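## Task

Press the green button to set the recorder's pen carriage moving. It starts at once, makes one single pass and never pauses. A pen inks its colour lane only while the carriage moves and the key of that colour is fully pressed; a half-pressed key may or may not ink. At the end, each printed box must be inked along its horizontal centre line, and no ink may lie outside any box. On the sheet's edge ruler the pens start at 86 mm and travel at 7.69 mm/s. Arm bases in metres, with heading in degrees counter-clockwise from +x: arm1 x=+1.03 y=+0.12 z=+0.74 heading -174; arm2 x=+0.38 y=+0.65 z=+0.72 heading -113; arm3 x=-0.52 y=+0.65 z=+0.82 heading -64; arm4 x=-0.30 y=-0.65 z=+0.78 heading +81. A result that holds only because a robot keeps it so does not count.

## Robot and tools

Setup. Four identical i2rt Big YAM arms, arm1, arm2, arm3 and arm4, each with six revolute joints, a two-finger gripper and a wrist camera (armN_cam_wrist). A fixed room camera, cam_sheet, looks down at the recorder sheet. When joints 1 and 6 are 0 and the hand is level and forward, the wrist camera rides on top of the hand facing the fingertips. Reach is about 1.0 m from the joint-1 axis. The base positions and headings given in each task are in the shared scene frame: metres, origin on the floor, +z up. The hand point is midway between the fingertips; its z axis runs along the fingers and the fingers close along its y axis.

Timing the chart. Pen position along the ruler at time t after the button press is start + speed * t (scene 1: 86 mm + 7.69 mm/s; scene 2: 50 mm + 8.45 mm/s). A key must be fully down exactly while the pen crosses its box and up otherwise, so work out press and release times from the box edges on the ruler. The carriage cannot be restarted.

execute_actions. Argument actions: a list holding exactly one action, or empty to just read state and images. An action maps robot names to {"joints": {...}}. The joint values are absolute targets, not offsets, in each arm's own joint space: joint1_rad -2.879 to 2.879 (base yaw, positive counter-clockwise seen from above, 0 along the base heading); joint2_rad 0 to 3.141 (shoulder, 0 upper arm pointing back roughly level, positive raises it up and forward); joint3_rad 0 to 3.019 (elbow, 0 folded, positive opens); joint4_rad -1.692 to 1.57 (wrist pitch, positive tips fingers up); joint5_rad -1.57 to 1.57 (wrist sideways, positive to the arm's right); joint6_rad -2.094 to 2.094 (hand roll, positive clockwise viewed from behind); gripper_m 0 to 0.093 (fingertip gap in metres). Any subset of joints and arms may be named; all named motions start together and may finish at different times. Omitted joints can keep pushing toward an older target. An unknown key or out-of-range number rejects the whole call and nothing moves. One action lasts at most 15 s. Optional cameras: a list of names from arm1_cam_wrist, arm2_cam_wrist, arm3_cam_wrist, arm4_cam_wrist, cam_sheet, or "all"; omitted, null or ["all"] returns every camera, [] returns none. The pictures line lists image order.

wait: seconds from 0 to 10; commands nothing and returns state and images like an empty action. zoom_image: camera plus region [x0, y0, x1, y1] in pixels of that camera's latest full image, top-left origin, at most 504 by 504. finished_scene: scene number 1 or 2; ends that scene for good and reports success, then gives the next task.

Result lines. joint_positions gives measured angles; a joint counts as arrived within ±0.045, ±0.14, ±0.09, ±0.055, ±0.03, ±0.035 rad for joints 1 to 6 and ±0.003 m for the gripper. joint_status tells how each commanded motion ended: off_target (stopped short, possibly still pushing), contact_stop or time_out (target dropped, holds its resting place, though a timed-out joint may keep a nearby target and keep pushing), not_followed (a self/inter-arm clearance check blocked the arm's targets; the line "joint command not followed" with a cause appears, the gripper still obeys, and the blocked targets may be retried on later actions), limit_stop_at_motor_heat (motor heat stop; resend the target). on_its_own lists what moves or pushes without this call's command; "held at" is a held target, not a position. To relieve a pushing joint, command its reported position. Small target changes may not move a joint. If a result reports a stop, later motion calls in the same reply are skipped.

Cameras. Calibration lines give K, distortion and T_world_to_cam (scene frame to camera) in OpenCV convention; real poses may be off by a few degrees and millimetres, and wrist-camera poses inherit joint errors.

Cautions. Arms do not stop on contact and can push very hard: press keys firmly but not crushingly, and back off if stuck. A hard press between two arms fails the run; the collision check may act late and ignores fingers, gripper housings and wrist cameras, and nothing reports arm-to-arm contact. Each joint moves at its own speed, so paths can swing wide. Sustained load heats motors: MOTOR HOT appears from 85 °C, and at 100 °C an OVER-TEMPERATURE FAULT drops the whole arm. Heat partly carries into scene 2. Avoid drops, slams and knocking things over.

Each tool is called after "Call:" by a JSON object that holds its "fn" and its "kwargs", one argument or row to a line.

## Session

Call:
{"fn": "execute_actions", "kwargs": {
  "actions": []
}}

Scene clock: 0.00 s.
Motor temperatures (°C, as the motors report them): arm1=[24 25 23 22 23 22] | arm2=[25 25 24 23 23 25] | arm3=[24 24 22 23 22 23] | arm4=[24 22 23 25 25 26]
arm1.joint_positions: joint1_rad=-0.571 joint2_rad=+0.341 joint3_rad=+1.553 joint4_rad=-1.602 joint5_rad=+0.077 joint6_rad=+0.411 gripper_m=+0.094
arm1.joint_status: not commanded
arm1.hand: x=+0.9931 y=+0.1540 z=+1.3213 quat_wxyz=(+0.048, -0.742, +0.373, +0.556) (m; scene frame)
arm2.joint_positions: joint1_rad=-0.492 joint2_rad=+0.541 joint3_rad=+1.577 joint4_rad=-1.345 joint5_rad=-0.052 joint6_rad=-0.178 gripper_m=+0.095
arm2.joint_status: not commanded
arm2.hand: x=+0.2632 y=+0.5440 z=+1.3623 quat_wxyz=(-0.163, -0.728, -0.346, +0.569) (m; scene frame)
arm3.joint_positions: joint1_rad=+0.078 joint2_rad=+0.635 joint3_rad=+1.535 joint4_rad=-1.468 joint5_rad=-0.174 joint6_rad=+0.723 gripper_m=+0.095
arm3.joint_status: not commanded
arm3.hand: x=-0.3920 y=+0.4958 z=+1.3997 quat_wxyz=(-0.486, -0.648, -0.587, +0.005) (m; scene frame)
arm4.joint_positions: joint1_rad=+0.421 joint2_rad=+0.625 joint3_rad=+1.311 joint4_rad=-1.419 joint5_rad=+0.069 joint6_rad=-0.383 gripper_m=+0.094
arm4.joint_status: not commanded
arm4.hand: x=-0.3501 y=-0.4225 z=+1.2664 quat_wxyz=(-0.324, +0.813, -0.417, -0.247) (m; scene frame)
pictures: arm1_cam_wrist, arm2_cam_wrist, arm3_cam_wrist, arm4_cam_wrist, cam_sheet
Images, in order (width x height): arm1_cam_wrist 504x504, arm2_cam_wrist 504x504, arm3_cam_wrist 504x504, arm4_cam_wrist 504x504, cam_sheet 672x504.

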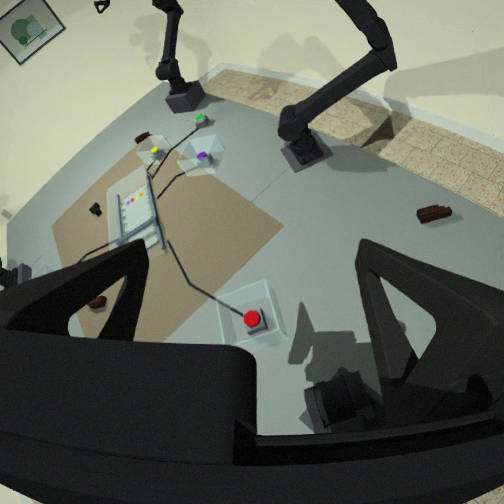

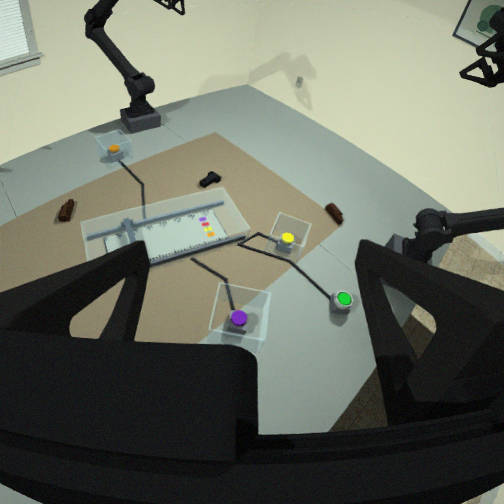

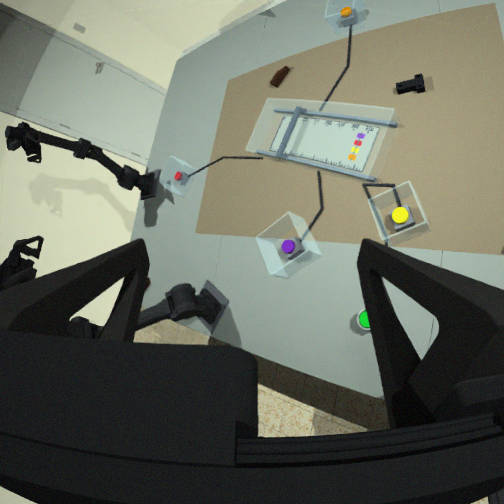

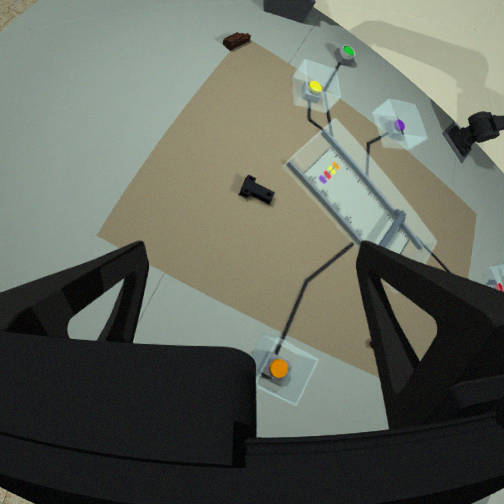

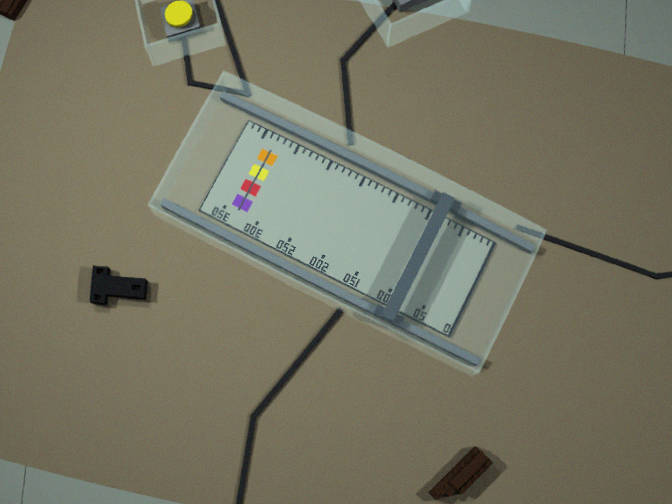

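Call:
{"fn": "zoom_image", "kwargs": {
  "camera": "cam_sheet",
  "region": [180, 100, 340, 260]
}}

Call:
{"fn": "zoom_image", "kwargs": {
  "camera": "cam_sheet",
  "region": [180, 90, 520, 345]
}}

Call:
{"fn": "zoom_image", "kwargs": {
  "camera": "arm1_cam_wrist",
  "region": [200, 260, 300, 360]
}}

Region (180, 100, 340, 260) of cam_sheet's 672x504 image, scaled by 3.150, with more detail than that image has.

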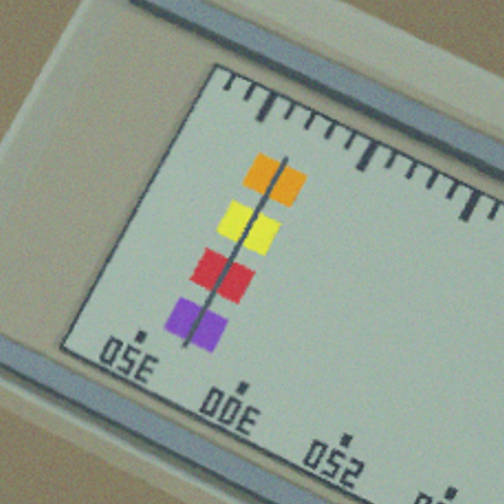

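Region (180, 90, 520, 345) of cam_sheet's 672x504 image, scaled by 1.482, with more detail than that image has; it fills the top 378 rows of this view, and the rest is white.

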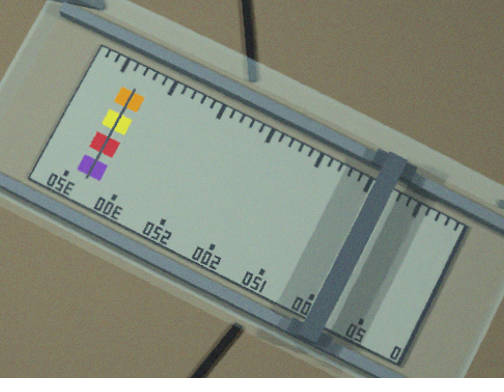

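Region (200, 260, 300, 360) of arm1_cam_wrist's 504x504 image, scaled by 5.040, with more detail than that image has.

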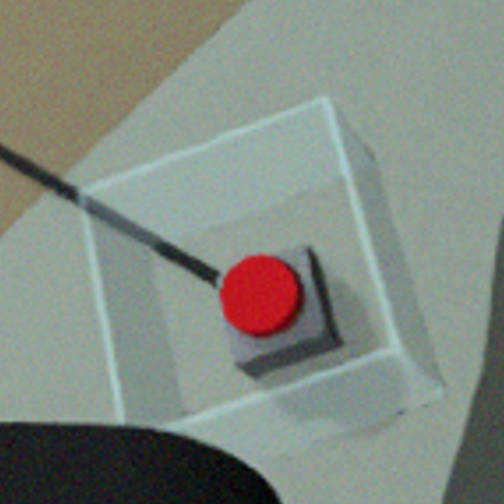

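Call:
{"fn": "execute_actions", "kwargs": {
  "actions": [
    {"arm1":{"joints":{"joint4_rad":-1.1,"gripper_m":0}},"arm2":{"joints":{"joint3_rad":1.15,"gripper_m":0}},"arm3":{"joints":{"joint2_rad":1.05,"gripper_m":0}},"arm4":{"joints":{"joint1_rad":-0.773,"gripper_m":0}}}
  ],
  "cameras": []
}}

Scene clock: 36.73 s.
Motor temperatures (°C, as the motors report them): arm1=[24 26 24 22 23 22] | arm2=[25 25 26 23 23 25] | arm3=[24 24 25 23 22 23] | arm4=[24 22 27 26 25 26]
arm1.joint_positions: joint1_rad=-0.571 joint2_rad=+0.341 joint3_rad=+1.553 joint4_rad=-1.121 joint5_rad=+0.077 joint6_rad=+0.411 gripper_m=+0.000
arm1.joint_status: all done
arm1.hand: x=+0.9776 y=+0.1618 z=+1.4369 quat_wxyz=(+0.048, -0.597, +0.313, +0.737) (m; scene frame)
arm2.joint_positions: joint1_rad=-0.492 joint2_rad=+0.541 joint3_rad=+1.157 joint4_rad=-1.345 joint5_rad=-0.052 joint6_rad=-0.178 gripper_m=+0.001
arm2.joint_status: all done
arm2.hand: x=+0.2099 y=+0.5027 z=+1.1658 quat_wxyz=(-0.121, -0.826, -0.385, +0.393) (m; scene frame)
arm3.joint_positions: joint1_rad=+0.078 joint2_rad=+1.046 joint3_rad=+1.536 joint4_rad=-1.468 joint5_rad=-0.174 joint6_rad=+0.723 gripper_m=+0.001
arm3.joint_status: all done
arm3.hand: x=-0.3102 y=+0.3529 z=+1.2920 quat_wxyz=(-0.301, -0.720, -0.624, -0.032) (m; scene frame)
arm4.joint_positions: joint1_rad=-0.768 joint2_rad=+0.625 joint3_rad=+1.311 joint4_rad=-1.419 joint5_rad=+0.070 joint6_rad=-0.383 gripper_m=+0.001
arm4.joint_status: all done
arm4.hand: x=-0.1075 y=-0.5183 z=+1.2663 quat_wxyz=(-0.406, +0.440, -0.800, -0.023) (m; scene frame)
pictures: none
No camera images: the call's "cameras" was empty. Leave "cameras" out to get every camera's image.

Call:
{"fn": "execute_actions", "kwargs": {
  "actions": [
    {"arm1":{"joints":{"joint1_rad":-0.02,"joint2_rad":1.188,"joint3_rad":0.87,"joint4_rad":-1.253,"joint5_rad":0,"joint6_rad":0}},"arm2":{"joints":{"joint1_rad":-0.585,"joint2_rad":1.479,"joint3_rad":1.181,"joint4_rad":-1.273,"joint5_rad":0,"joint6_rad":0}},"arm3":{"joints":{"joint1_rad":0.134,"joint2_rad":1.578,"joint3_rad":1.011,"joint4_rad":-1.004,"joint5_rad":0,"joint6_rad":0}},"arm4":{"joints":{"joint1_rad":-0.773,"joint2_rad":1.216,"joint3_rad":0.769,"joint4_rad":-1.124,"joint5_rad":0,"joint6_rad":0}}}
  ]
}}

Scene clock: 52.03 s.
Motor temperatures (°C, as the motors report them): arm1=[24 26 24 22 23 22] | arm2=[25 25 27 23 23 25] | arm3=[24 25 26 23 22 23] | arm4=[24 22 27 26 25 26]
arm1.joint_positions: joint1_rad=-0.019 joint2_rad=+1.174 joint3_rad=+0.852 joint4_rad=-1.245 joint5_rad=+0.002 joint6_rad=+0.008 gripper_m=+0.000
arm1.joint_status: all done
arm1.hand: x=+0.7298 y=+0.0957 z=+0.8752 quat_wxyz=(+0.001, -0.999, -0.037, +0.002) (m; scene frame)
arm2.joint_positions: joint1_rad=-0.581 joint2_rad=+1.465 joint3_rad=+1.157 joint4_rad=-1.285 joint5_rad=-0.003 joint6_rad=-0.008 gripper_m=+0.001
arm2.joint_status: all done
arm2.hand: x=+0.0400 y=+0.4267 z=+0.8790 quat_wxyz=(+0.002, -0.957, -0.290, -0.008) (m; scene frame)
arm3.joint_positions: joint1_rad=+0.130 joint2_rad=+1.586 joint3_rad=+0.993 joint4_rad=-1.016 joint5_rad=-0.003 joint6_rad=+0.012 gripper_m=+0.001
arm3.joint_status: all done
arm3.hand: x=-0.3000 y=+0.3126 z=+0.8713 quat_wxyz=(+0.016, -0.482, -0.876, -0.006) (m; scene frame)
arm4.joint_positions: joint1_rad=-0.768 joint2_rad=+1.225 joint3_rad=+0.744 joint4_rad=-1.129 joint5_rad=+0.002 joint6_rad=-0.008 gripper_m=+0.001
arm4.joint_status: all done
arm4.hand: x=-0.0723 y=-0.4765 z=+0.8689 quat_wxyz=(+0.019, +0.325, -0.946, +0.007) (m; scene frame)
pictures: arm1_cam_wrist, arm2_cam_wrist, arm3_cam_wrist, arm4_cam_wrist, cam_sheet
camera_calibration (this result's frames):
arm1_cam_wrist: T_world_to_cam=[[-0.0796828, 0.996625, -0.0197116, -0.0134575], [0.8124, 0.0763869, 0.578076, -1.10567], [0.57763, 0.030049, -0.815745, 0.416922], [0, 0, 0, 1]] pos_world=[0.656343, 0.0853424, 0.978996]
arm2_cam_wrist: T_world_to_cam=[[-0.578092, 0.81588, -0.0122179, -0.312549], [0.650428, 0.4698, 0.596851, -0.742899], [0.492699, 0.337088, -0.802259, 0.663244], [0, 0, 0, 1]] pos_world=[-0.024259, 0.380445, 0.971675]
arm3_cam_wrist: T_world_to_cam=[[-0.851368, -0.524566, -0.00156503, -0.0878353], [-0.408593, 0.661268, 0.629108, -0.871174], [-0.328974, 0.536242, -0.777316, 0.531441], [0, 0, 0, 1]] pos_world=[-0.255906, 0.245023, 0.961023]
arm4_cam_wrist: T_world_to_cam=[[0.600652, -0.799484, -0.00653812, -0.331937], [-0.621102, -0.471752, 0.625845, -0.807305], [-0.503437, -0.371855, -0.77992, 0.585251], [0, 0, 0, 1]] pos_world=[-0.0074024, -0.428598, 0.959527]
Images, in order (width x height): arm1_cam_wrist 504x504, arm2_cam_wrist 504x504, arm3_cam_wrist 504x504, arm4_cam_wrist 504x504, cam_sheet 672x504.

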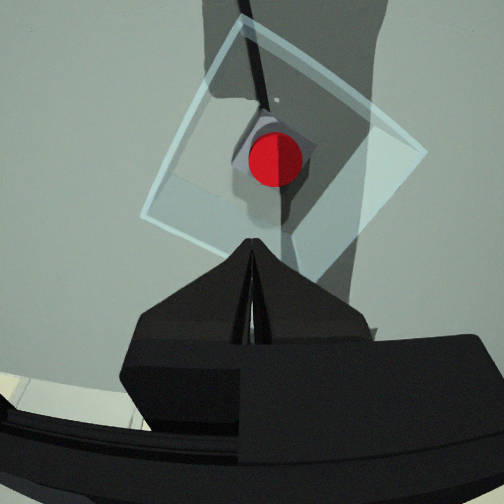

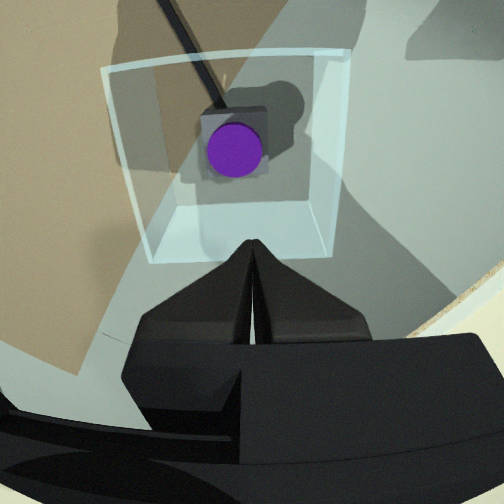

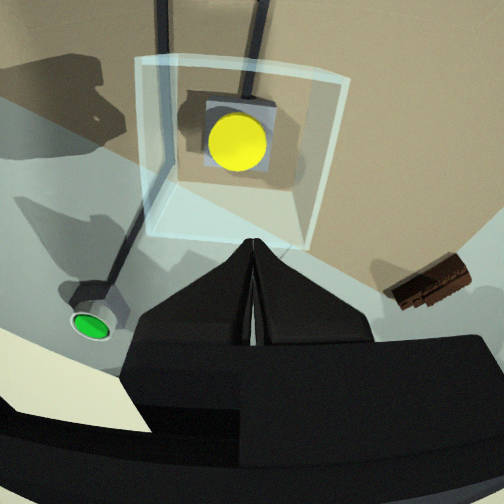

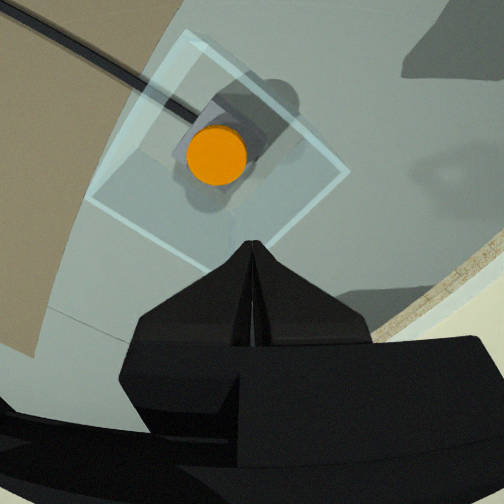

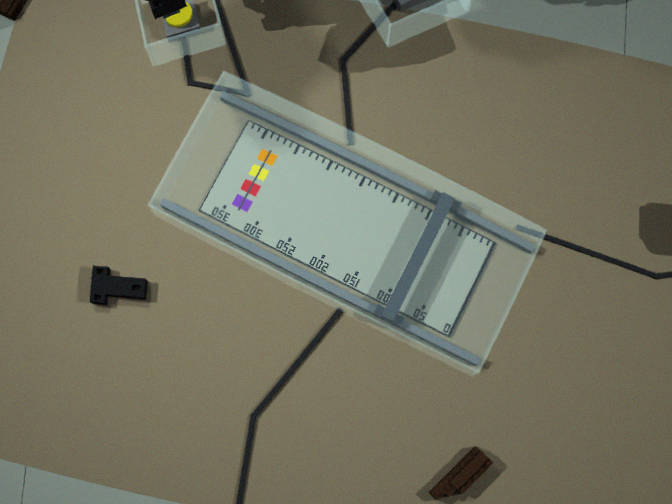

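Call:
{"fn": "execute_actions", "kwargs": {
  "actions": [
    {"arm1":{"joints":{"joint1_rad":-0.052,"joint2_rad":1.255,"joint3_rad":0.775,"joint4_rad":-1.09}},"arm2":{"joints":{"joint1_rad":-0.543,"joint2_rad":1.54,"joint3_rad":1.095,"joint4_rad":-1.125}},"arm3":{"joints":{"joint1_rad":0.163,"joint2_rad":1.68,"joint3_rad":0.97,"joint4_rad":-0.86}},"arm4":{"joints":{"joint1_rad":-0.68,"joint2_rad":1.31,"joint3_rad":0.68,"joint4_rad":-0.945}}}
  ],
  "cameras": []
}}

Call:
{"fn": "execute_actions", "kwargs": {
  "actions": [
    {"arm1":{"joints":{"joint2_rad":1.324,"joint3_rad":0.695,"joint4_rad":-0.927}},"arm2":{"joints":{"joint2_rad":1.597,"joint3_rad":1.022,"joint4_rad":-0.975}},"arm3":{"joints":{"joint2_rad":1.775,"joint3_rad":0.942,"joint4_rad":-0.71}},"arm4":{"joints":{"joint2_rad":1.398,"joint3_rad":0.611,"joint4_rad":-0.76}}}
  ],
  "cameras": ["arm1_cam_wrist","arm2_cam_wrist","arm3_cam_wrist","arm4_cam_wrist"]
}}

Scene clock: 72.73 s.
Motor temperatures (°C, as the motors report them): arm1=[24 26 26 22 23 22] | arm2=[25 26 29 23 23 25] | arm3=[24 25 26 23 22 23] | arm4=[24 22 27 25 25 26]
arm1.joint_positions: joint1_rad=-0.047 joint2_rad=+1.257 joint3_rad=+0.764 joint4_rad=-1.103 joint5_rad=+0.002 joint6_rad=+0.008 gripper_m=+0.000
arm1.joint_status: all done
arm1.hand: x=+0.7308 y=+0.1044 z=+0.8211 quat_wxyz=(+0.001, -1.000, -0.023, -0.012) (m; scene frame)
arm2.joint_positions: joint1_rad=-0.545 joint2_rad=+1.526 joint3_rad=+1.101 joint4_rad=-1.141 joint5_rad=-0.003 joint6_rad=-0.008 gripper_m=+0.001
arm2.joint_status: all done
arm2.hand: x=+0.0364 y=+0.4065 z=+0.8346 quat_wxyz=(-0.001, -0.952, -0.307, +0.005) (m; scene frame)
arm3.joint_positions: joint1_rad=+0.158 joint2_rad=+1.675 joint3_rad=+0.971 joint4_rad=-0.872 joint5_rad=-0.003 joint6_rad=+0.011 gripper_m=+0.001
arm3.joint_status: all done
arm3.hand: x=-0.2820 y=+0.3058 z=+0.8292 quat_wxyz=(+0.002, -0.469, -0.883, +0.002) (m; scene frame)
arm4.joint_positions: joint1_rad=-0.680 joint2_rad=+1.321 joint3_rad=+0.666 joint4_rad=-0.954 joint5_rad=+0.001 joint6_rad=-0.007 gripper_m=+0.001
arm4.joint_status: all done
arm4.hand: x=-0.0877 y=-0.4561 z=+0.8174 quat_wxyz=(+0.018, +0.366, -0.930, +0.007) (m; scene frame)
pictures: none
No camera images: the call's "cameras" was empty. Leave "cameras" out to get every camera's image.

Scene clock: 73.67 s.
Motor temperatures (°C, as the motors report them): arm1=[24 26 26 22 23 22] | arm2=[25 26 29 23 23 25] | arm3=[24 25 26 23 22 23] | arm4=[24 22 27 25 25 26]
arm1.joint_positions: joint1_rad=-0.047 joint2_rad=+1.324 joint3_rad=+0.686 joint4_rad=-0.940 joint5_rad=+0.002 joint6_rad=+0.008 gripper_m=+0.000
arm1.joint_status: all done
arm1.hand: x=+0.7303 y=+0.1044 z=+0.7770 quat_wxyz=(+0.001, -1.000, -0.023, -0.003) (m; scene frame)
arm2.joint_positions: joint1_rad=-0.545 joint2_rad=+1.583 joint3_rad=+1.027 joint4_rad=-0.991 joint5_rad=-0.003 joint6_rad=-0.008 gripper_m=+0.001
arm2.joint_status: all done
arm2.hand: x=+0.0337 y=+0.4047 z=+0.7875 quat_wxyz=(-0.004, -0.952, -0.307, +0.014) (m; scene frame)
arm3.joint_positions: joint1_rad=+0.158 joint2_rad=+1.770 joint3_rad=+0.943 joint4_rad=-0.723 joint5_rad=-0.003 joint6_rad=+0.011 gripper_m=+0.001
arm3.joint_status: all done
arm3.hand: x=-0.2772 y=+0.2982 z=+0.7837 quat_wxyz=(-0.010, -0.469, -0.883, +0.008) (m; scene frame)
arm4.joint_positions: joint1_rad=-0.680 joint2_rad=+1.400 joint3_rad=+0.601 joint4_rad=-0.774 joint5_rad=+0.001 joint6_rad=-0.007 gripper_m=+0.001
arm4.joint_status: all done
arm4.hand: x=-0.0857 y=-0.4543 z=+0.7771 quat_wxyz=(+0.001, +0.366, -0.931, +0.001) (m; scene frame)
pictures: arm1_cam_wrist, arm2_cam_wrist, arm3_cam_wrist, arm4_cam_wrist
camera_calibration (this result's frames):
arm1_cam_wrist: T_world_to_cam=[[-0.0513054, 0.998489, -0.0196978, -0.0449627], [0.808029, 0.053094, 0.586746, -1.0511], [0.586905, 0.0141868, -0.809531, 0.326331], [0, 0, 0, 1]] pos_world=[0.655483, 0.0960721, 0.880016]
arm2_cam_wrist: T_world_to_cam=[[-0.607202, 0.794486, -0.00993362, -0.291579], [0.655393, 0.507887, 0.559027, -0.659629], [0.449184, 0.332932, -0.82909, 0.624597], [0, 0, 0, 1]] pos_world=[-0.0252902, 0.358723, 0.883701]
arm3_cam_wrist: T_world_to_cam=[[-0.8355, -0.549487, -0.00212216, -0.0638297], [-0.447773, 0.678594, 0.582245, -0.776502], [-0.318496, 0.487416, -0.81301, 0.523985], [0, 0, 0, 1]] pos_world=[-0.234139, 0.236457, 0.877984]
arm4_cam_wrist: T_world_to_cam=[[0.668568, -0.743606, -0.00810462, -0.274233], [-0.593401, -0.540026, 0.596864, -0.753877], [-0.448209, -0.394235, -0.802301, 0.527196], [0, 0, 0, 1]] pos_world=[-0.0277144, -0.403195, 0.87071]
Images, in order (width x height): arm1_cam_wrist 504x504, arm2_cam_wrist 504x504, arm3_cam_wrist 504x504, arm4_cam_wrist 504x504.

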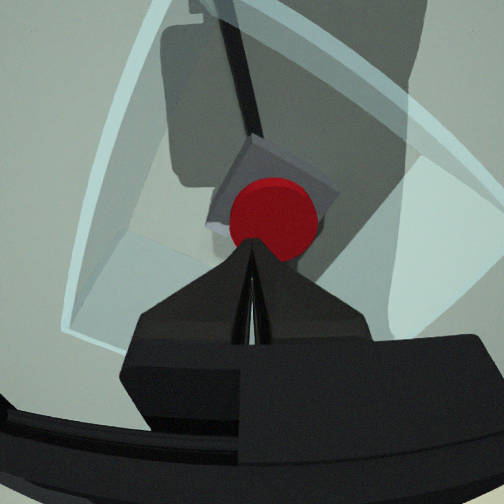

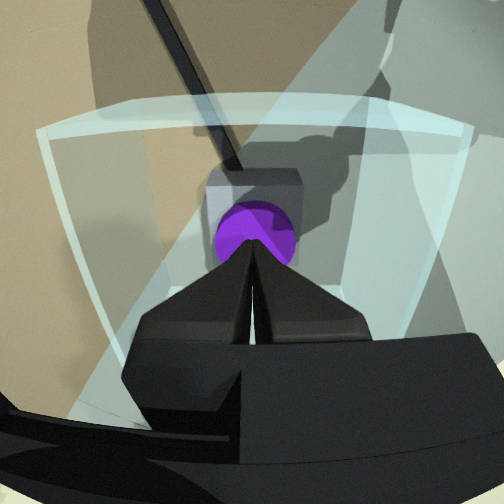

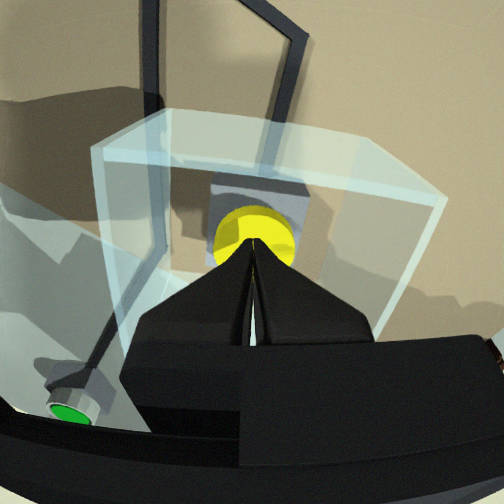

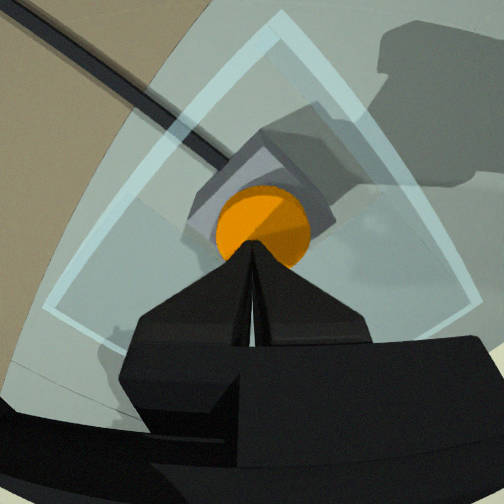

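Call:
{"fn": "execute_actions", "kwargs": {
  "actions": [
    {"arm1":{"joints":{"joint1_rad":-0.085,"joint2_rad":1.406,"joint3_rad":0.665,"joint4_rad":-0.81}},"arm2":{"joints":{"joint2_rad":1.655,"joint3_rad":0.968,"joint4_rad":-0.887}},"arm3":{"joints":{"joint2_rad":1.848,"joint3_rad":0.907,"joint4_rad":-0.623}},"arm4":{"joints":{"joint1_rad":-0.7,"joint2_rad":1.488,"joint3_rad":0.578,"joint4_rad":-0.64}}}
  ],
  "cameras": ["arm1_cam_wrist","arm2_cam_wrist","arm3_cam_wrist","arm4_cam_wrist"]
}}

Scene clock: 86.90 s.
Motor temperatures (°C, as the motors report them): arm1=[24 26 26 22 23 22] | arm2=[25 26 28 23 23 25] | arm3=[24 25 25 23 22 23] | arm4=[24 22 26 25 25 26]
arm1.joint_positions: joint1_rad=-0.078 joint2_rad=+1.363 joint3_rad=+0.675 joint4_rad=-0.841 joint5_rad=-0.001 joint6_rad=+0.008 gripper_m=+0.000
arm1.joint_status: all done
arm1.hand: x=+0.7143 y=+0.1129 z=+0.7629 quat_wxyz=(+0.000, -1.000, -0.008, +0.021) (m; scene frame)
arm2.joint_positions: joint1_rad=-0.545 joint2_rad=+1.606 joint3_rad=+0.988 joint4_rad=-0.909 joint5_rad=-0.003 joint6_rad=-0.008 gripper_m=+0.001
arm2.joint_status: all done
arm2.hand: x=+0.0330 y=+0.4043 z=+0.7661 quat_wxyz=(-0.007, -0.951, -0.307, +0.024) (m; scene frame)
arm3.joint_positions: joint1_rad=+0.158 joint2_rad=+1.801 joint3_rad=+0.918 joint4_rad=-0.643 joint5_rad=-0.003 joint6_rad=+0.011 gripper_m=+0.001
arm3.joint_status: all done
arm3.hand: x=-0.2768 y=+0.2975 z=+0.7653 quat_wxyz=(-0.020, -0.469, -0.883, +0.013) (m; scene frame)
arm4.joint_positions: joint1_rad=-0.690 joint2_rad=+1.409 joint3_rad=+0.595 joint4_rad=-0.677 joint5_rad=-0.002 joint6_rad=-0.007 gripper_m=+0.001
arm4.joint_status: all done
arm4.hand: x=-0.0696 y=-0.4432 z=+0.7737 quat_wxyz=(-0.036, +0.361, -0.932, -0.015) (m; scene frame)
pictures: arm1_cam_wrist, arm2_cam_wrist, arm3_cam_wrist, arm4_cam_wrist
camera_calibration (this result's frames):
arm1_cam_wrist: T_world_to_cam=[[-0.0215361, 0.999523, -0.0221299, -0.0740894], [0.837341, 0.0301271, 0.54585, -1.0175], [0.546256, -0.00677477, -0.837591, 0.376888], [0, 0, 0, 1]] pos_world=[0.644518, 0.107262, 0.869438]
arm2_cam_wrist: T_world_to_cam=[[-0.607414, 0.794333, -0.00917372, -0.292402], [0.664616, 0.514479, 0.541846, -0.636805], [0.435126, 0.323028, -0.840428, 0.620466], [0, 0, 0, 1]] pos_world=[-0.0243584, 0.35946, 0.863824]
arm3_cam_wrist: T_world_to_cam=[[-0.835368, -0.549685, -0.00267417, -0.0634708], [-0.455718, 0.689829, 0.562545, -0.755605], [-0.307378, 0.471151, -0.826762, 0.527919], [0, 0, 0, 1]] pos_world=[-0.235094, 0.23762, 0.861355]
arm4_cam_wrist: T_world_to_cam=[[0.661256, -0.750066, -0.0119152, -0.277276], [-0.632317, -0.565855, 0.529134, -0.69806], [-0.403628, -0.342359, -0.848454, 0.597822], [0, 0, 0, 1]] pos_world=[-0.0167481, -0.398306, 0.873288]
Images, in order (width x height): arm1_cam_wrist 504x504, arm2_cam_wrist 504x504, arm3_cam_wrist 504x504, arm4_cam_wrist 504x504.

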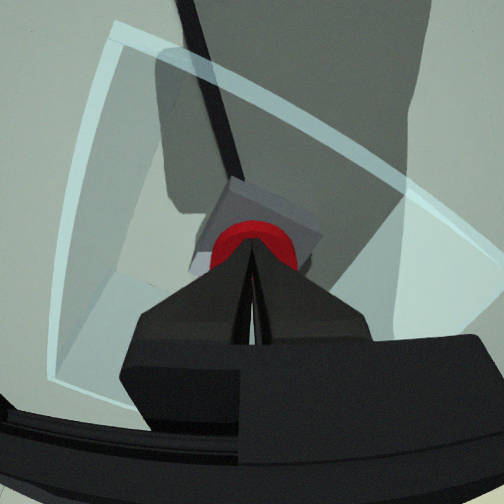

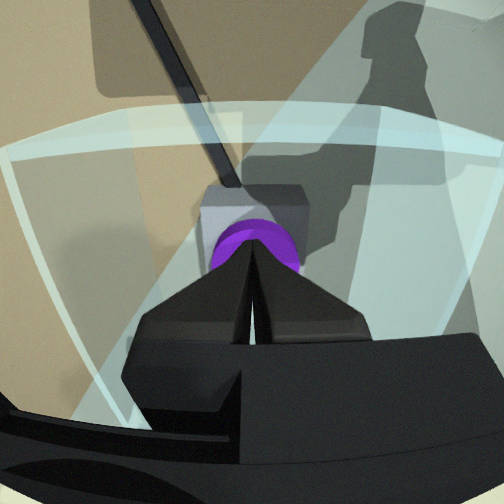

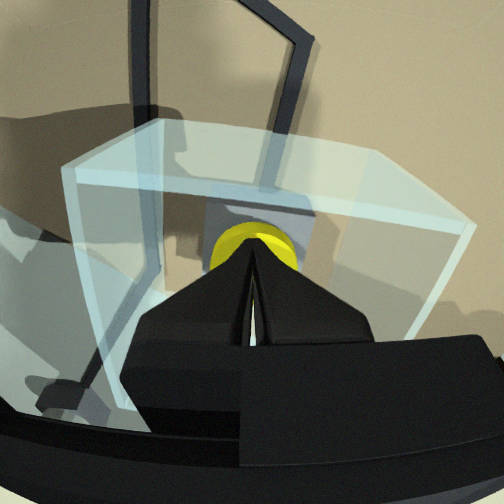

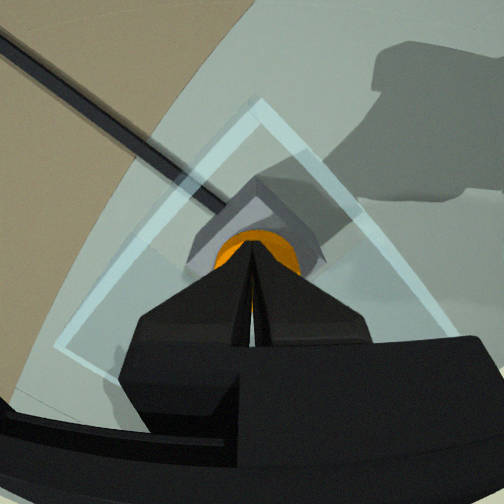

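Call:
{"fn": "execute_actions", "kwargs": {
  "actions": []
}}

Scene clock: 89.60 s.
Motor temperatures (°C, as the motors report them): arm1=[24 26 26 22 23 22] | arm2=[25 26 28 23 23 25] | arm3=[24 25 25 23 22 23] | arm4=[24 22 26 25 25 26]
arm1.joint_positions: joint1_rad=-0.078 joint2_rad=+1.363 joint3_rad=+0.675 joint4_rad=-0.841 joint5_rad=-0.001 joint6_rad=+0.008 gripper_m=+0.000
arm1.joint_status: all done
arm1.hand: x=+0.7143 y=+0.1129 z=+0.7629 quat_wxyz=(+0.000, -1.000, -0.008, +0.021) (m; scene frame)
arm2.joint_positions: joint1_rad=-0.545 joint2_rad=+1.606 joint3_rad=+0.988 joint4_rad=-0.909 joint5_rad=-0.003 joint6_rad=-0.008 gripper_m=+0.001
arm2.joint_status: all done
arm2.hand: x=+0.0330 y=+0.4043 z=+0.7661 quat_wxyz=(-0.007, -0.951, -0.307, +0.024) (m; scene frame)
arm3.joint_positions: joint1_rad=+0.158 joint2_rad=+1.801 joint3_rad=+0.918 joint4_rad=-0.643 joint5_rad=-0.003 joint6_rad=+0.011 gripper_m=+0.001
arm3.joint_status: all done
arm3.hand: x=-0.2768 y=+0.2975 z=+0.7653 quat_wxyz=(-0.020, -0.469, -0.883, +0.013) (m; scene frame)
arm4.joint_positions: joint1_rad=-0.690 joint2_rad=+1.409 joint3_rad=+0.595 joint4_rad=-0.677 joint5_rad=-0.002 joint6_rad=-0.007 gripper_m=+0.001
arm4.joint_status: all done
arm4.hand: x=-0.0696 y=-0.4432 z=+0.7737 quat_wxyz=(-0.036, +0.361, -0.932, -0.015) (m; scene frame)
pictures: arm1_cam_wrist, arm2_cam_wrist, arm3_cam_wrist, arm4_cam_wrist, cam_sheet
camera_calibration (this result's frames):
arm1_cam_wrist: T_world_to_cam=[[-0.0215361, 0.999523, -0.0221299, -0.0740894], [0.837341, 0.0301271, 0.54585, -1.0175], [0.546256, -0.00677477, -0.837591, 0.376888], [0, 0, 0, 1]] pos_world=[0.644518, 0.107262, 0.869438]
arm2_cam_wrist: T_world_to_cam=[[-0.607414, 0.794333, -0.00917372, -0.292402], [0.664616, 0.514479, 0.541846, -0.636805], [0.435126, 0.323028, -0.840428, 0.620466], [0, 0, 0, 1]] pos_world=[-0.0243584, 0.35946, 0.863824]
arm3_cam_wrist: T_world_to_cam=[[-0.835368, -0.549685, -0.00267417, -0.0634708], [-0.455718, 0.689829, 0.562545, -0.755605], [-0.307378, 0.471151, -0.826762, 0.527919], [0, 0, 0, 1]] pos_world=[-0.235094, 0.23762, 0.861355]
arm4_cam_wrist: T_world_to_cam=[[0.661256, -0.750066, -0.0119152, -0.277276], [-0.632317, -0.565855, 0.529134, -0.69806], [-0.403628, -0.342359, -0.848454, 0.597822], [0, 0, 0, 1]] pos_world=[-0.0167481, -0.398306, 0.873288]
Images, in order (width x height): arm1_cam_wrist 504x504, arm2_cam_wrist 504x504, arm3_cam_wrist 504x504, arm4_cam_wrist 504x504, cam_sheet 672x504.

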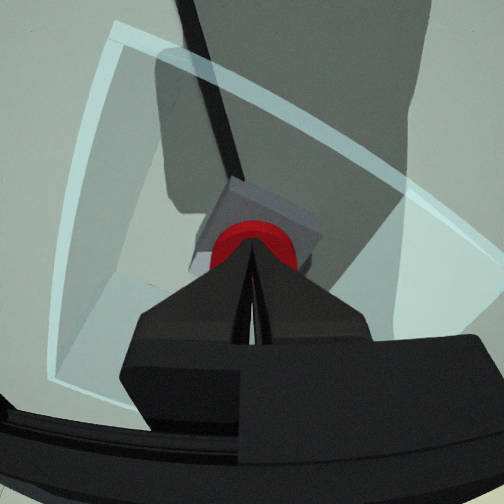

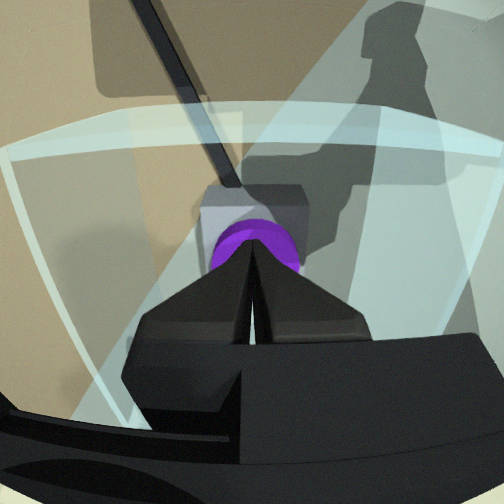

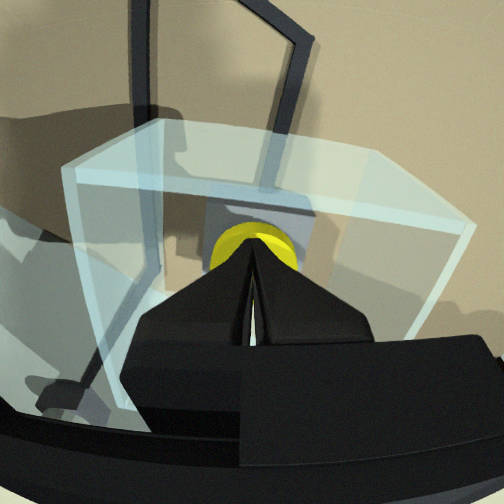

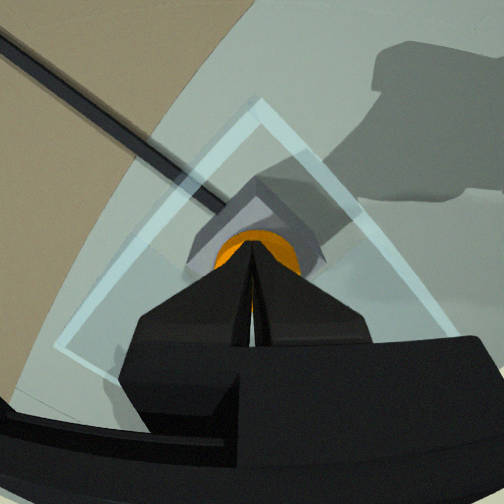

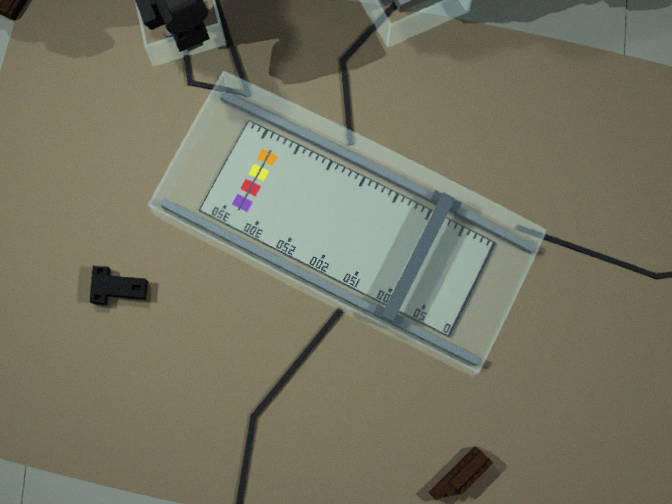

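Call:
{"fn": "execute_actions", "kwargs": {
  "actions": [
    {"arm1":{"joints":{"joint2_rad":1.30,"joint4_rad":-0.885}},"arm2":{"joints":{"joint2_rad":1.56,"joint4_rad":-0.955}},"arm3":{"joints":{"joint2_rad":1.755,"joint4_rad":-0.695}},"arm4":{"joints":{"joint2_rad":1.345,"joint4_rad":-0.745}}}
  ],
  "cameras": ["arm1_cam_wrist","arm2_cam_wrist","arm3_cam_wrist","arm4_cam_wrist"]
}}

Call:
{"fn": "execute_actions", "kwargs": {
  "actions": [
    {"arm1":{"joints":{"joint2_rad":1.45}},"arm2":{"joints":{"joint2_rad":1.69}},"arm3":{"joints":{"joint2_rad":1.885}},"arm4":{"joints":{"joint2_rad":1.50}}}
  ],
  "cameras": ["arm1_cam_wrist","arm2_cam_wrist","arm3_cam_wrist","arm4_cam_wrist"]
}}

Scene clock: 97.47 s.
Motor temperatures (°C, as the motors report them): arm1=[24 26 25 22 23 22] | arm2=[25 26 27 23 23 25] | arm3=[24 25 25 23 22 23] | arm4=[24 22 25 26 25 26]
arm1.joint_positions: joint1_rad=-0.078 joint2_rad=+1.304 joint3_rad=+0.667 joint4_rad=-0.873 joint5_rad=-0.001 joint6_rad=+0.008 gripper_m=+0.000
arm1.joint_status: all done
arm1.hand: x=+0.7206 y=+0.1131 z=+0.7772 quat_wxyz=(-0.001, -0.999, -0.008, +0.031) (m; scene frame)
arm2.joint_positions: joint1_rad=-0.545 joint2_rad=+1.573 joint3_rad=+0.980 joint4_rad=-0.940 joint5_rad=-0.003 joint6_rad=-0.008 gripper_m=+0.001
arm2.joint_status: all done
arm2.hand: x=+0.0402 y=+0.4094 z=+0.7762 quat_wxyz=(-0.006, -0.952, -0.307, +0.021) (m; scene frame)
arm3.joint_positions: joint1_rad=+0.158 joint2_rad=+1.765 joint3_rad=+0.913 joint4_rad=-0.684 joint5_rad=-0.003 joint6_rad=+0.011 gripper_m=+0.001
arm3.joint_status: all done
arm3.hand: x=-0.2804 y=+0.3029 z=+0.7780 quat_wxyz=(-0.015, -0.469, -0.883, +0.011) (m; scene frame)
arm4.joint_positions: joint1_rad=-0.692 joint2_rad=+1.349 joint3_rad=+0.576 joint4_rad=-0.738 joint5_rad=-0.002 joint6_rad=-0.007 gripper_m=+0.001
arm4.joint_status: all done
arm4.hand: x=-0.0819 y=-0.4549 z=+0.7841 quat_wxyz=(-0.027, +0.360, -0.932, -0.011) (m; scene frame)
pictures: arm1_cam_wrist, arm2_cam_wrist, arm3_cam_wrist, arm4_cam_wrist
camera_calibration (this result's frames):
arm1_cam_wrist: T_world_to_cam=[[-0.021968, 0.999513, -0.0221623, -0.0734386], [0.847597, 0.0303757, 0.529771, -1.02548], [0.530186, -0.00714674, -0.847851, 0.405121], [0, 0, 0, 1]] pos_world=[0.652792, 0.107448, 0.885125]
arm2_cam_wrist: T_world_to_cam=[[-0.607344, 0.794383, -0.00942762, -0.291774], [0.661574, 0.512304, 0.547599, -0.653219], [0.439833, 0.326344, -0.836688, 0.619745], [0, 0, 0, 1]] pos_world=[-0.0176388, 0.364177, 0.873485]
arm3_cam_wrist: T_world_to_cam=[[-0.83543, -0.549592, -0.00242078, -0.0637324], [-0.452094, 0.684706, 0.571655, -0.772686], [-0.312519, 0.478672, -0.820491, 0.526198], [0, 0, 0, 1]] pos_world=[-0.238124, 0.24216, 0.873296]
arm4_cam_wrist: T_world_to_cam=[[0.659935, -0.751231, -0.0117311, -0.278533], [-0.625078, -0.557641, 0.546181, -0.726942], [-0.41685, -0.353111, -0.837585, 0.583192], [0, 0, 0, 1]] pos_world=[-0.0274782, -0.408685, 0.882247]
Images, in order (width x height): arm1_cam_wrist 504x504, arm2_cam_wrist 504x504, arm3_cam_wrist 504x504, arm4_cam_wrist 504x504.

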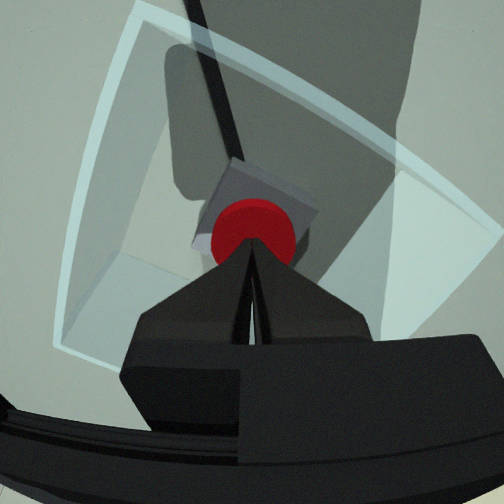

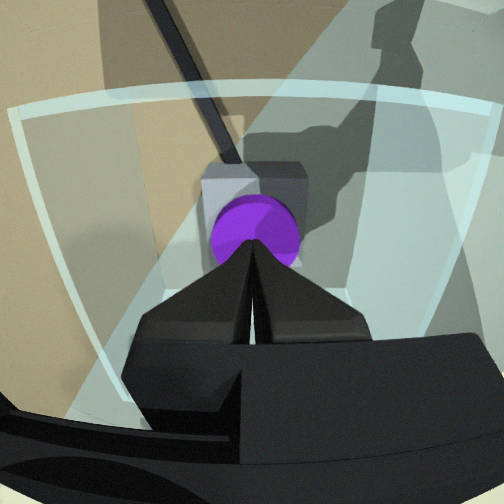

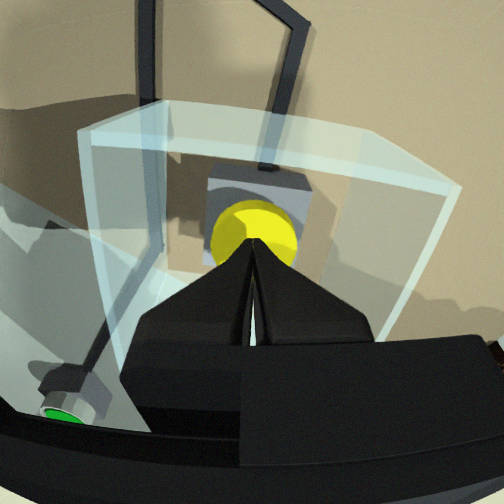

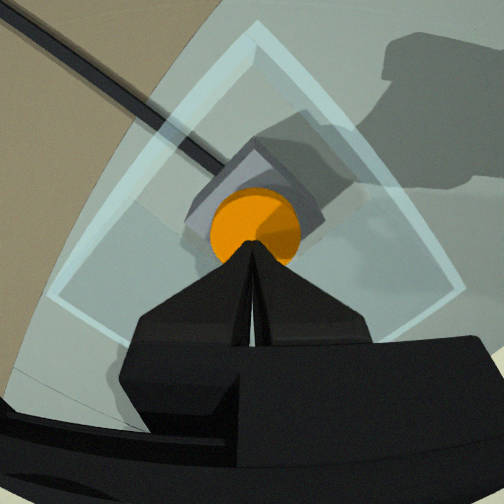

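Scene clock: 98.23 s.
Motor temperatures (°C, as the motors report them): arm1=[24 26 25 22 23 22] | arm2=[25 26 27 23 23 25] | arm3=[24 25 25 23 22 23] | arm4=[24 22 25 26 25 26]
arm1.joint_positions: joint1_rad=-0.078 joint2_rad=+1.378 joint3_rad=+0.688 joint4_rad=-0.890 joint5_rad=-0.001 joint6_rad=+0.007 gripper_m=+0.000
arm1.joint_status: all done
arm1.hand: x=+0.7220 y=+0.1131 z=+0.7622 quat_wxyz=(+0.000, -1.000, -0.008, -0.004) (m; scene frame)
arm2.joint_positions: joint1_rad=-0.545 joint2_rad=+1.605 joint3_rad=+0.986 joint4_rad=-0.944 joint5_rad=-0.003 joint6_rad=-0.007 gripper_m=+0.001
arm2.joint_status: all done
arm2.hand: x=+0.0410 y=+0.4099 z=+0.7654 quat_wxyz=(-0.002, -0.952, -0.306, +0.007) (m; scene frame)
arm3.joint_positions: joint1_rad=+0.158 joint2_rad=+1.805 joint3_rad=+0.921 joint4_rad=-0.689 joint5_rad=-0.002 joint6_rad=+0.011 gripper_m=+0.001
arm3.joint_status: all done
arm3.hand: x=-0.2829 y=+0.3061 z=+0.7642 quat_wxyz=(+0.001, -0.469, -0.883, +0.003) (m; scene frame)
arm4.joint_positions: joint1_rad=-0.692 joint2_rad=+1.414 joint3_rad=+0.602 joint4_rad=-0.768 joint5_rad=-0.002 joint6_rad=-0.007 gripper_m=+0.001
arm4.joint_status: all done
arm4.hand: x=-0.0837 y=-0.4566 z=+0.7733 quat_wxyz=(+0.005, +0.360, -0.933, +0.001) (m; scene frame)
pictures: arm1_cam_wrist, arm2_cam_wrist, arm3_cam_wrist, arm4_cam_wrist
camera_calibration (this result's frames):
arm1_cam_wrist: T_world_to_cam=[[-0.0207555, 0.999542, -0.0220044, -0.0747803], [0.80813, 0.0297309, 0.588254, -1.03477], [0.588639, -0.00557293, -0.808377, 0.319145], [0, 0, 0, 1]] pos_world=[0.646819, 0.107289, 0.865054]
arm2_cam_wrist: T_world_to_cam=[[-0.606725, 0.794842, -0.010526, -0.29125], [0.64821, 0.502374, 0.572227, -0.662264], [0.460118, 0.340361, -0.820028, 0.59087], [0, 0, 0, 1]] pos_world=[-0.0192924, 0.363094, 0.860429]
arm3_cam_wrist: T_world_to_cam=[[-0.835621, -0.549305, -0.00120101, -0.0651004], [-0.439638, 0.667477, 0.600993, -0.781692], [-0.329327, 0.50273, -0.799253, 0.484251], [0, 0, 0, 1]] pos_world=[-0.238583, 0.242554, 0.856753]
arm4_cam_wrist: T_world_to_cam=[[0.659074, -0.752002, -0.0106869, -0.279978], [-0.595859, -0.530791, 0.602672, -0.752177], [-0.458883, -0.390838, -0.797917, 0.52138], [0, 0, 0, 1]] pos_world=[-0.0244124, -0.406018, 0.866342]
Images, in order (width x height): arm1_cam_wrist 504x504, arm2_cam_wrist 504x504, arm3_cam_wrist 504x504, arm4_cam_wrist 504x504.

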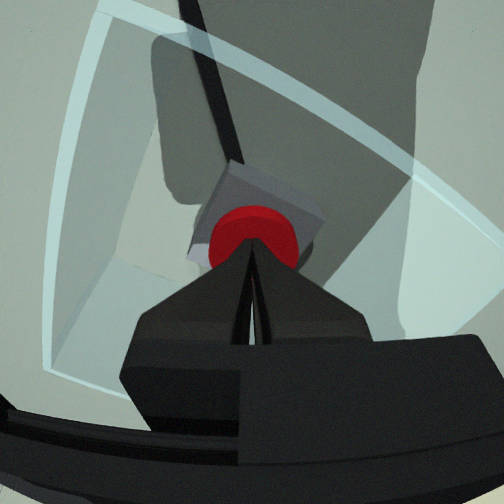

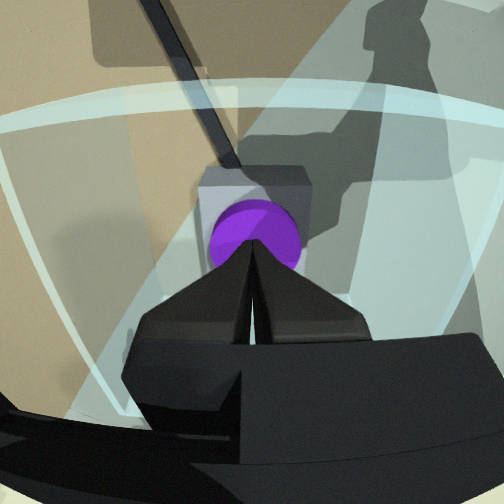

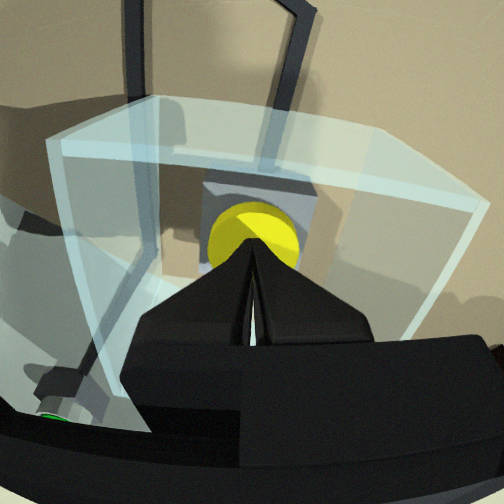

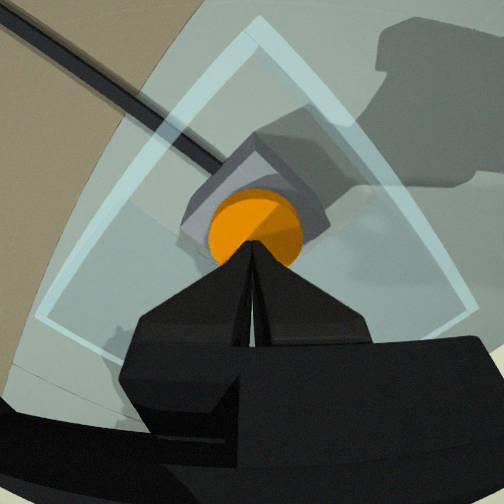

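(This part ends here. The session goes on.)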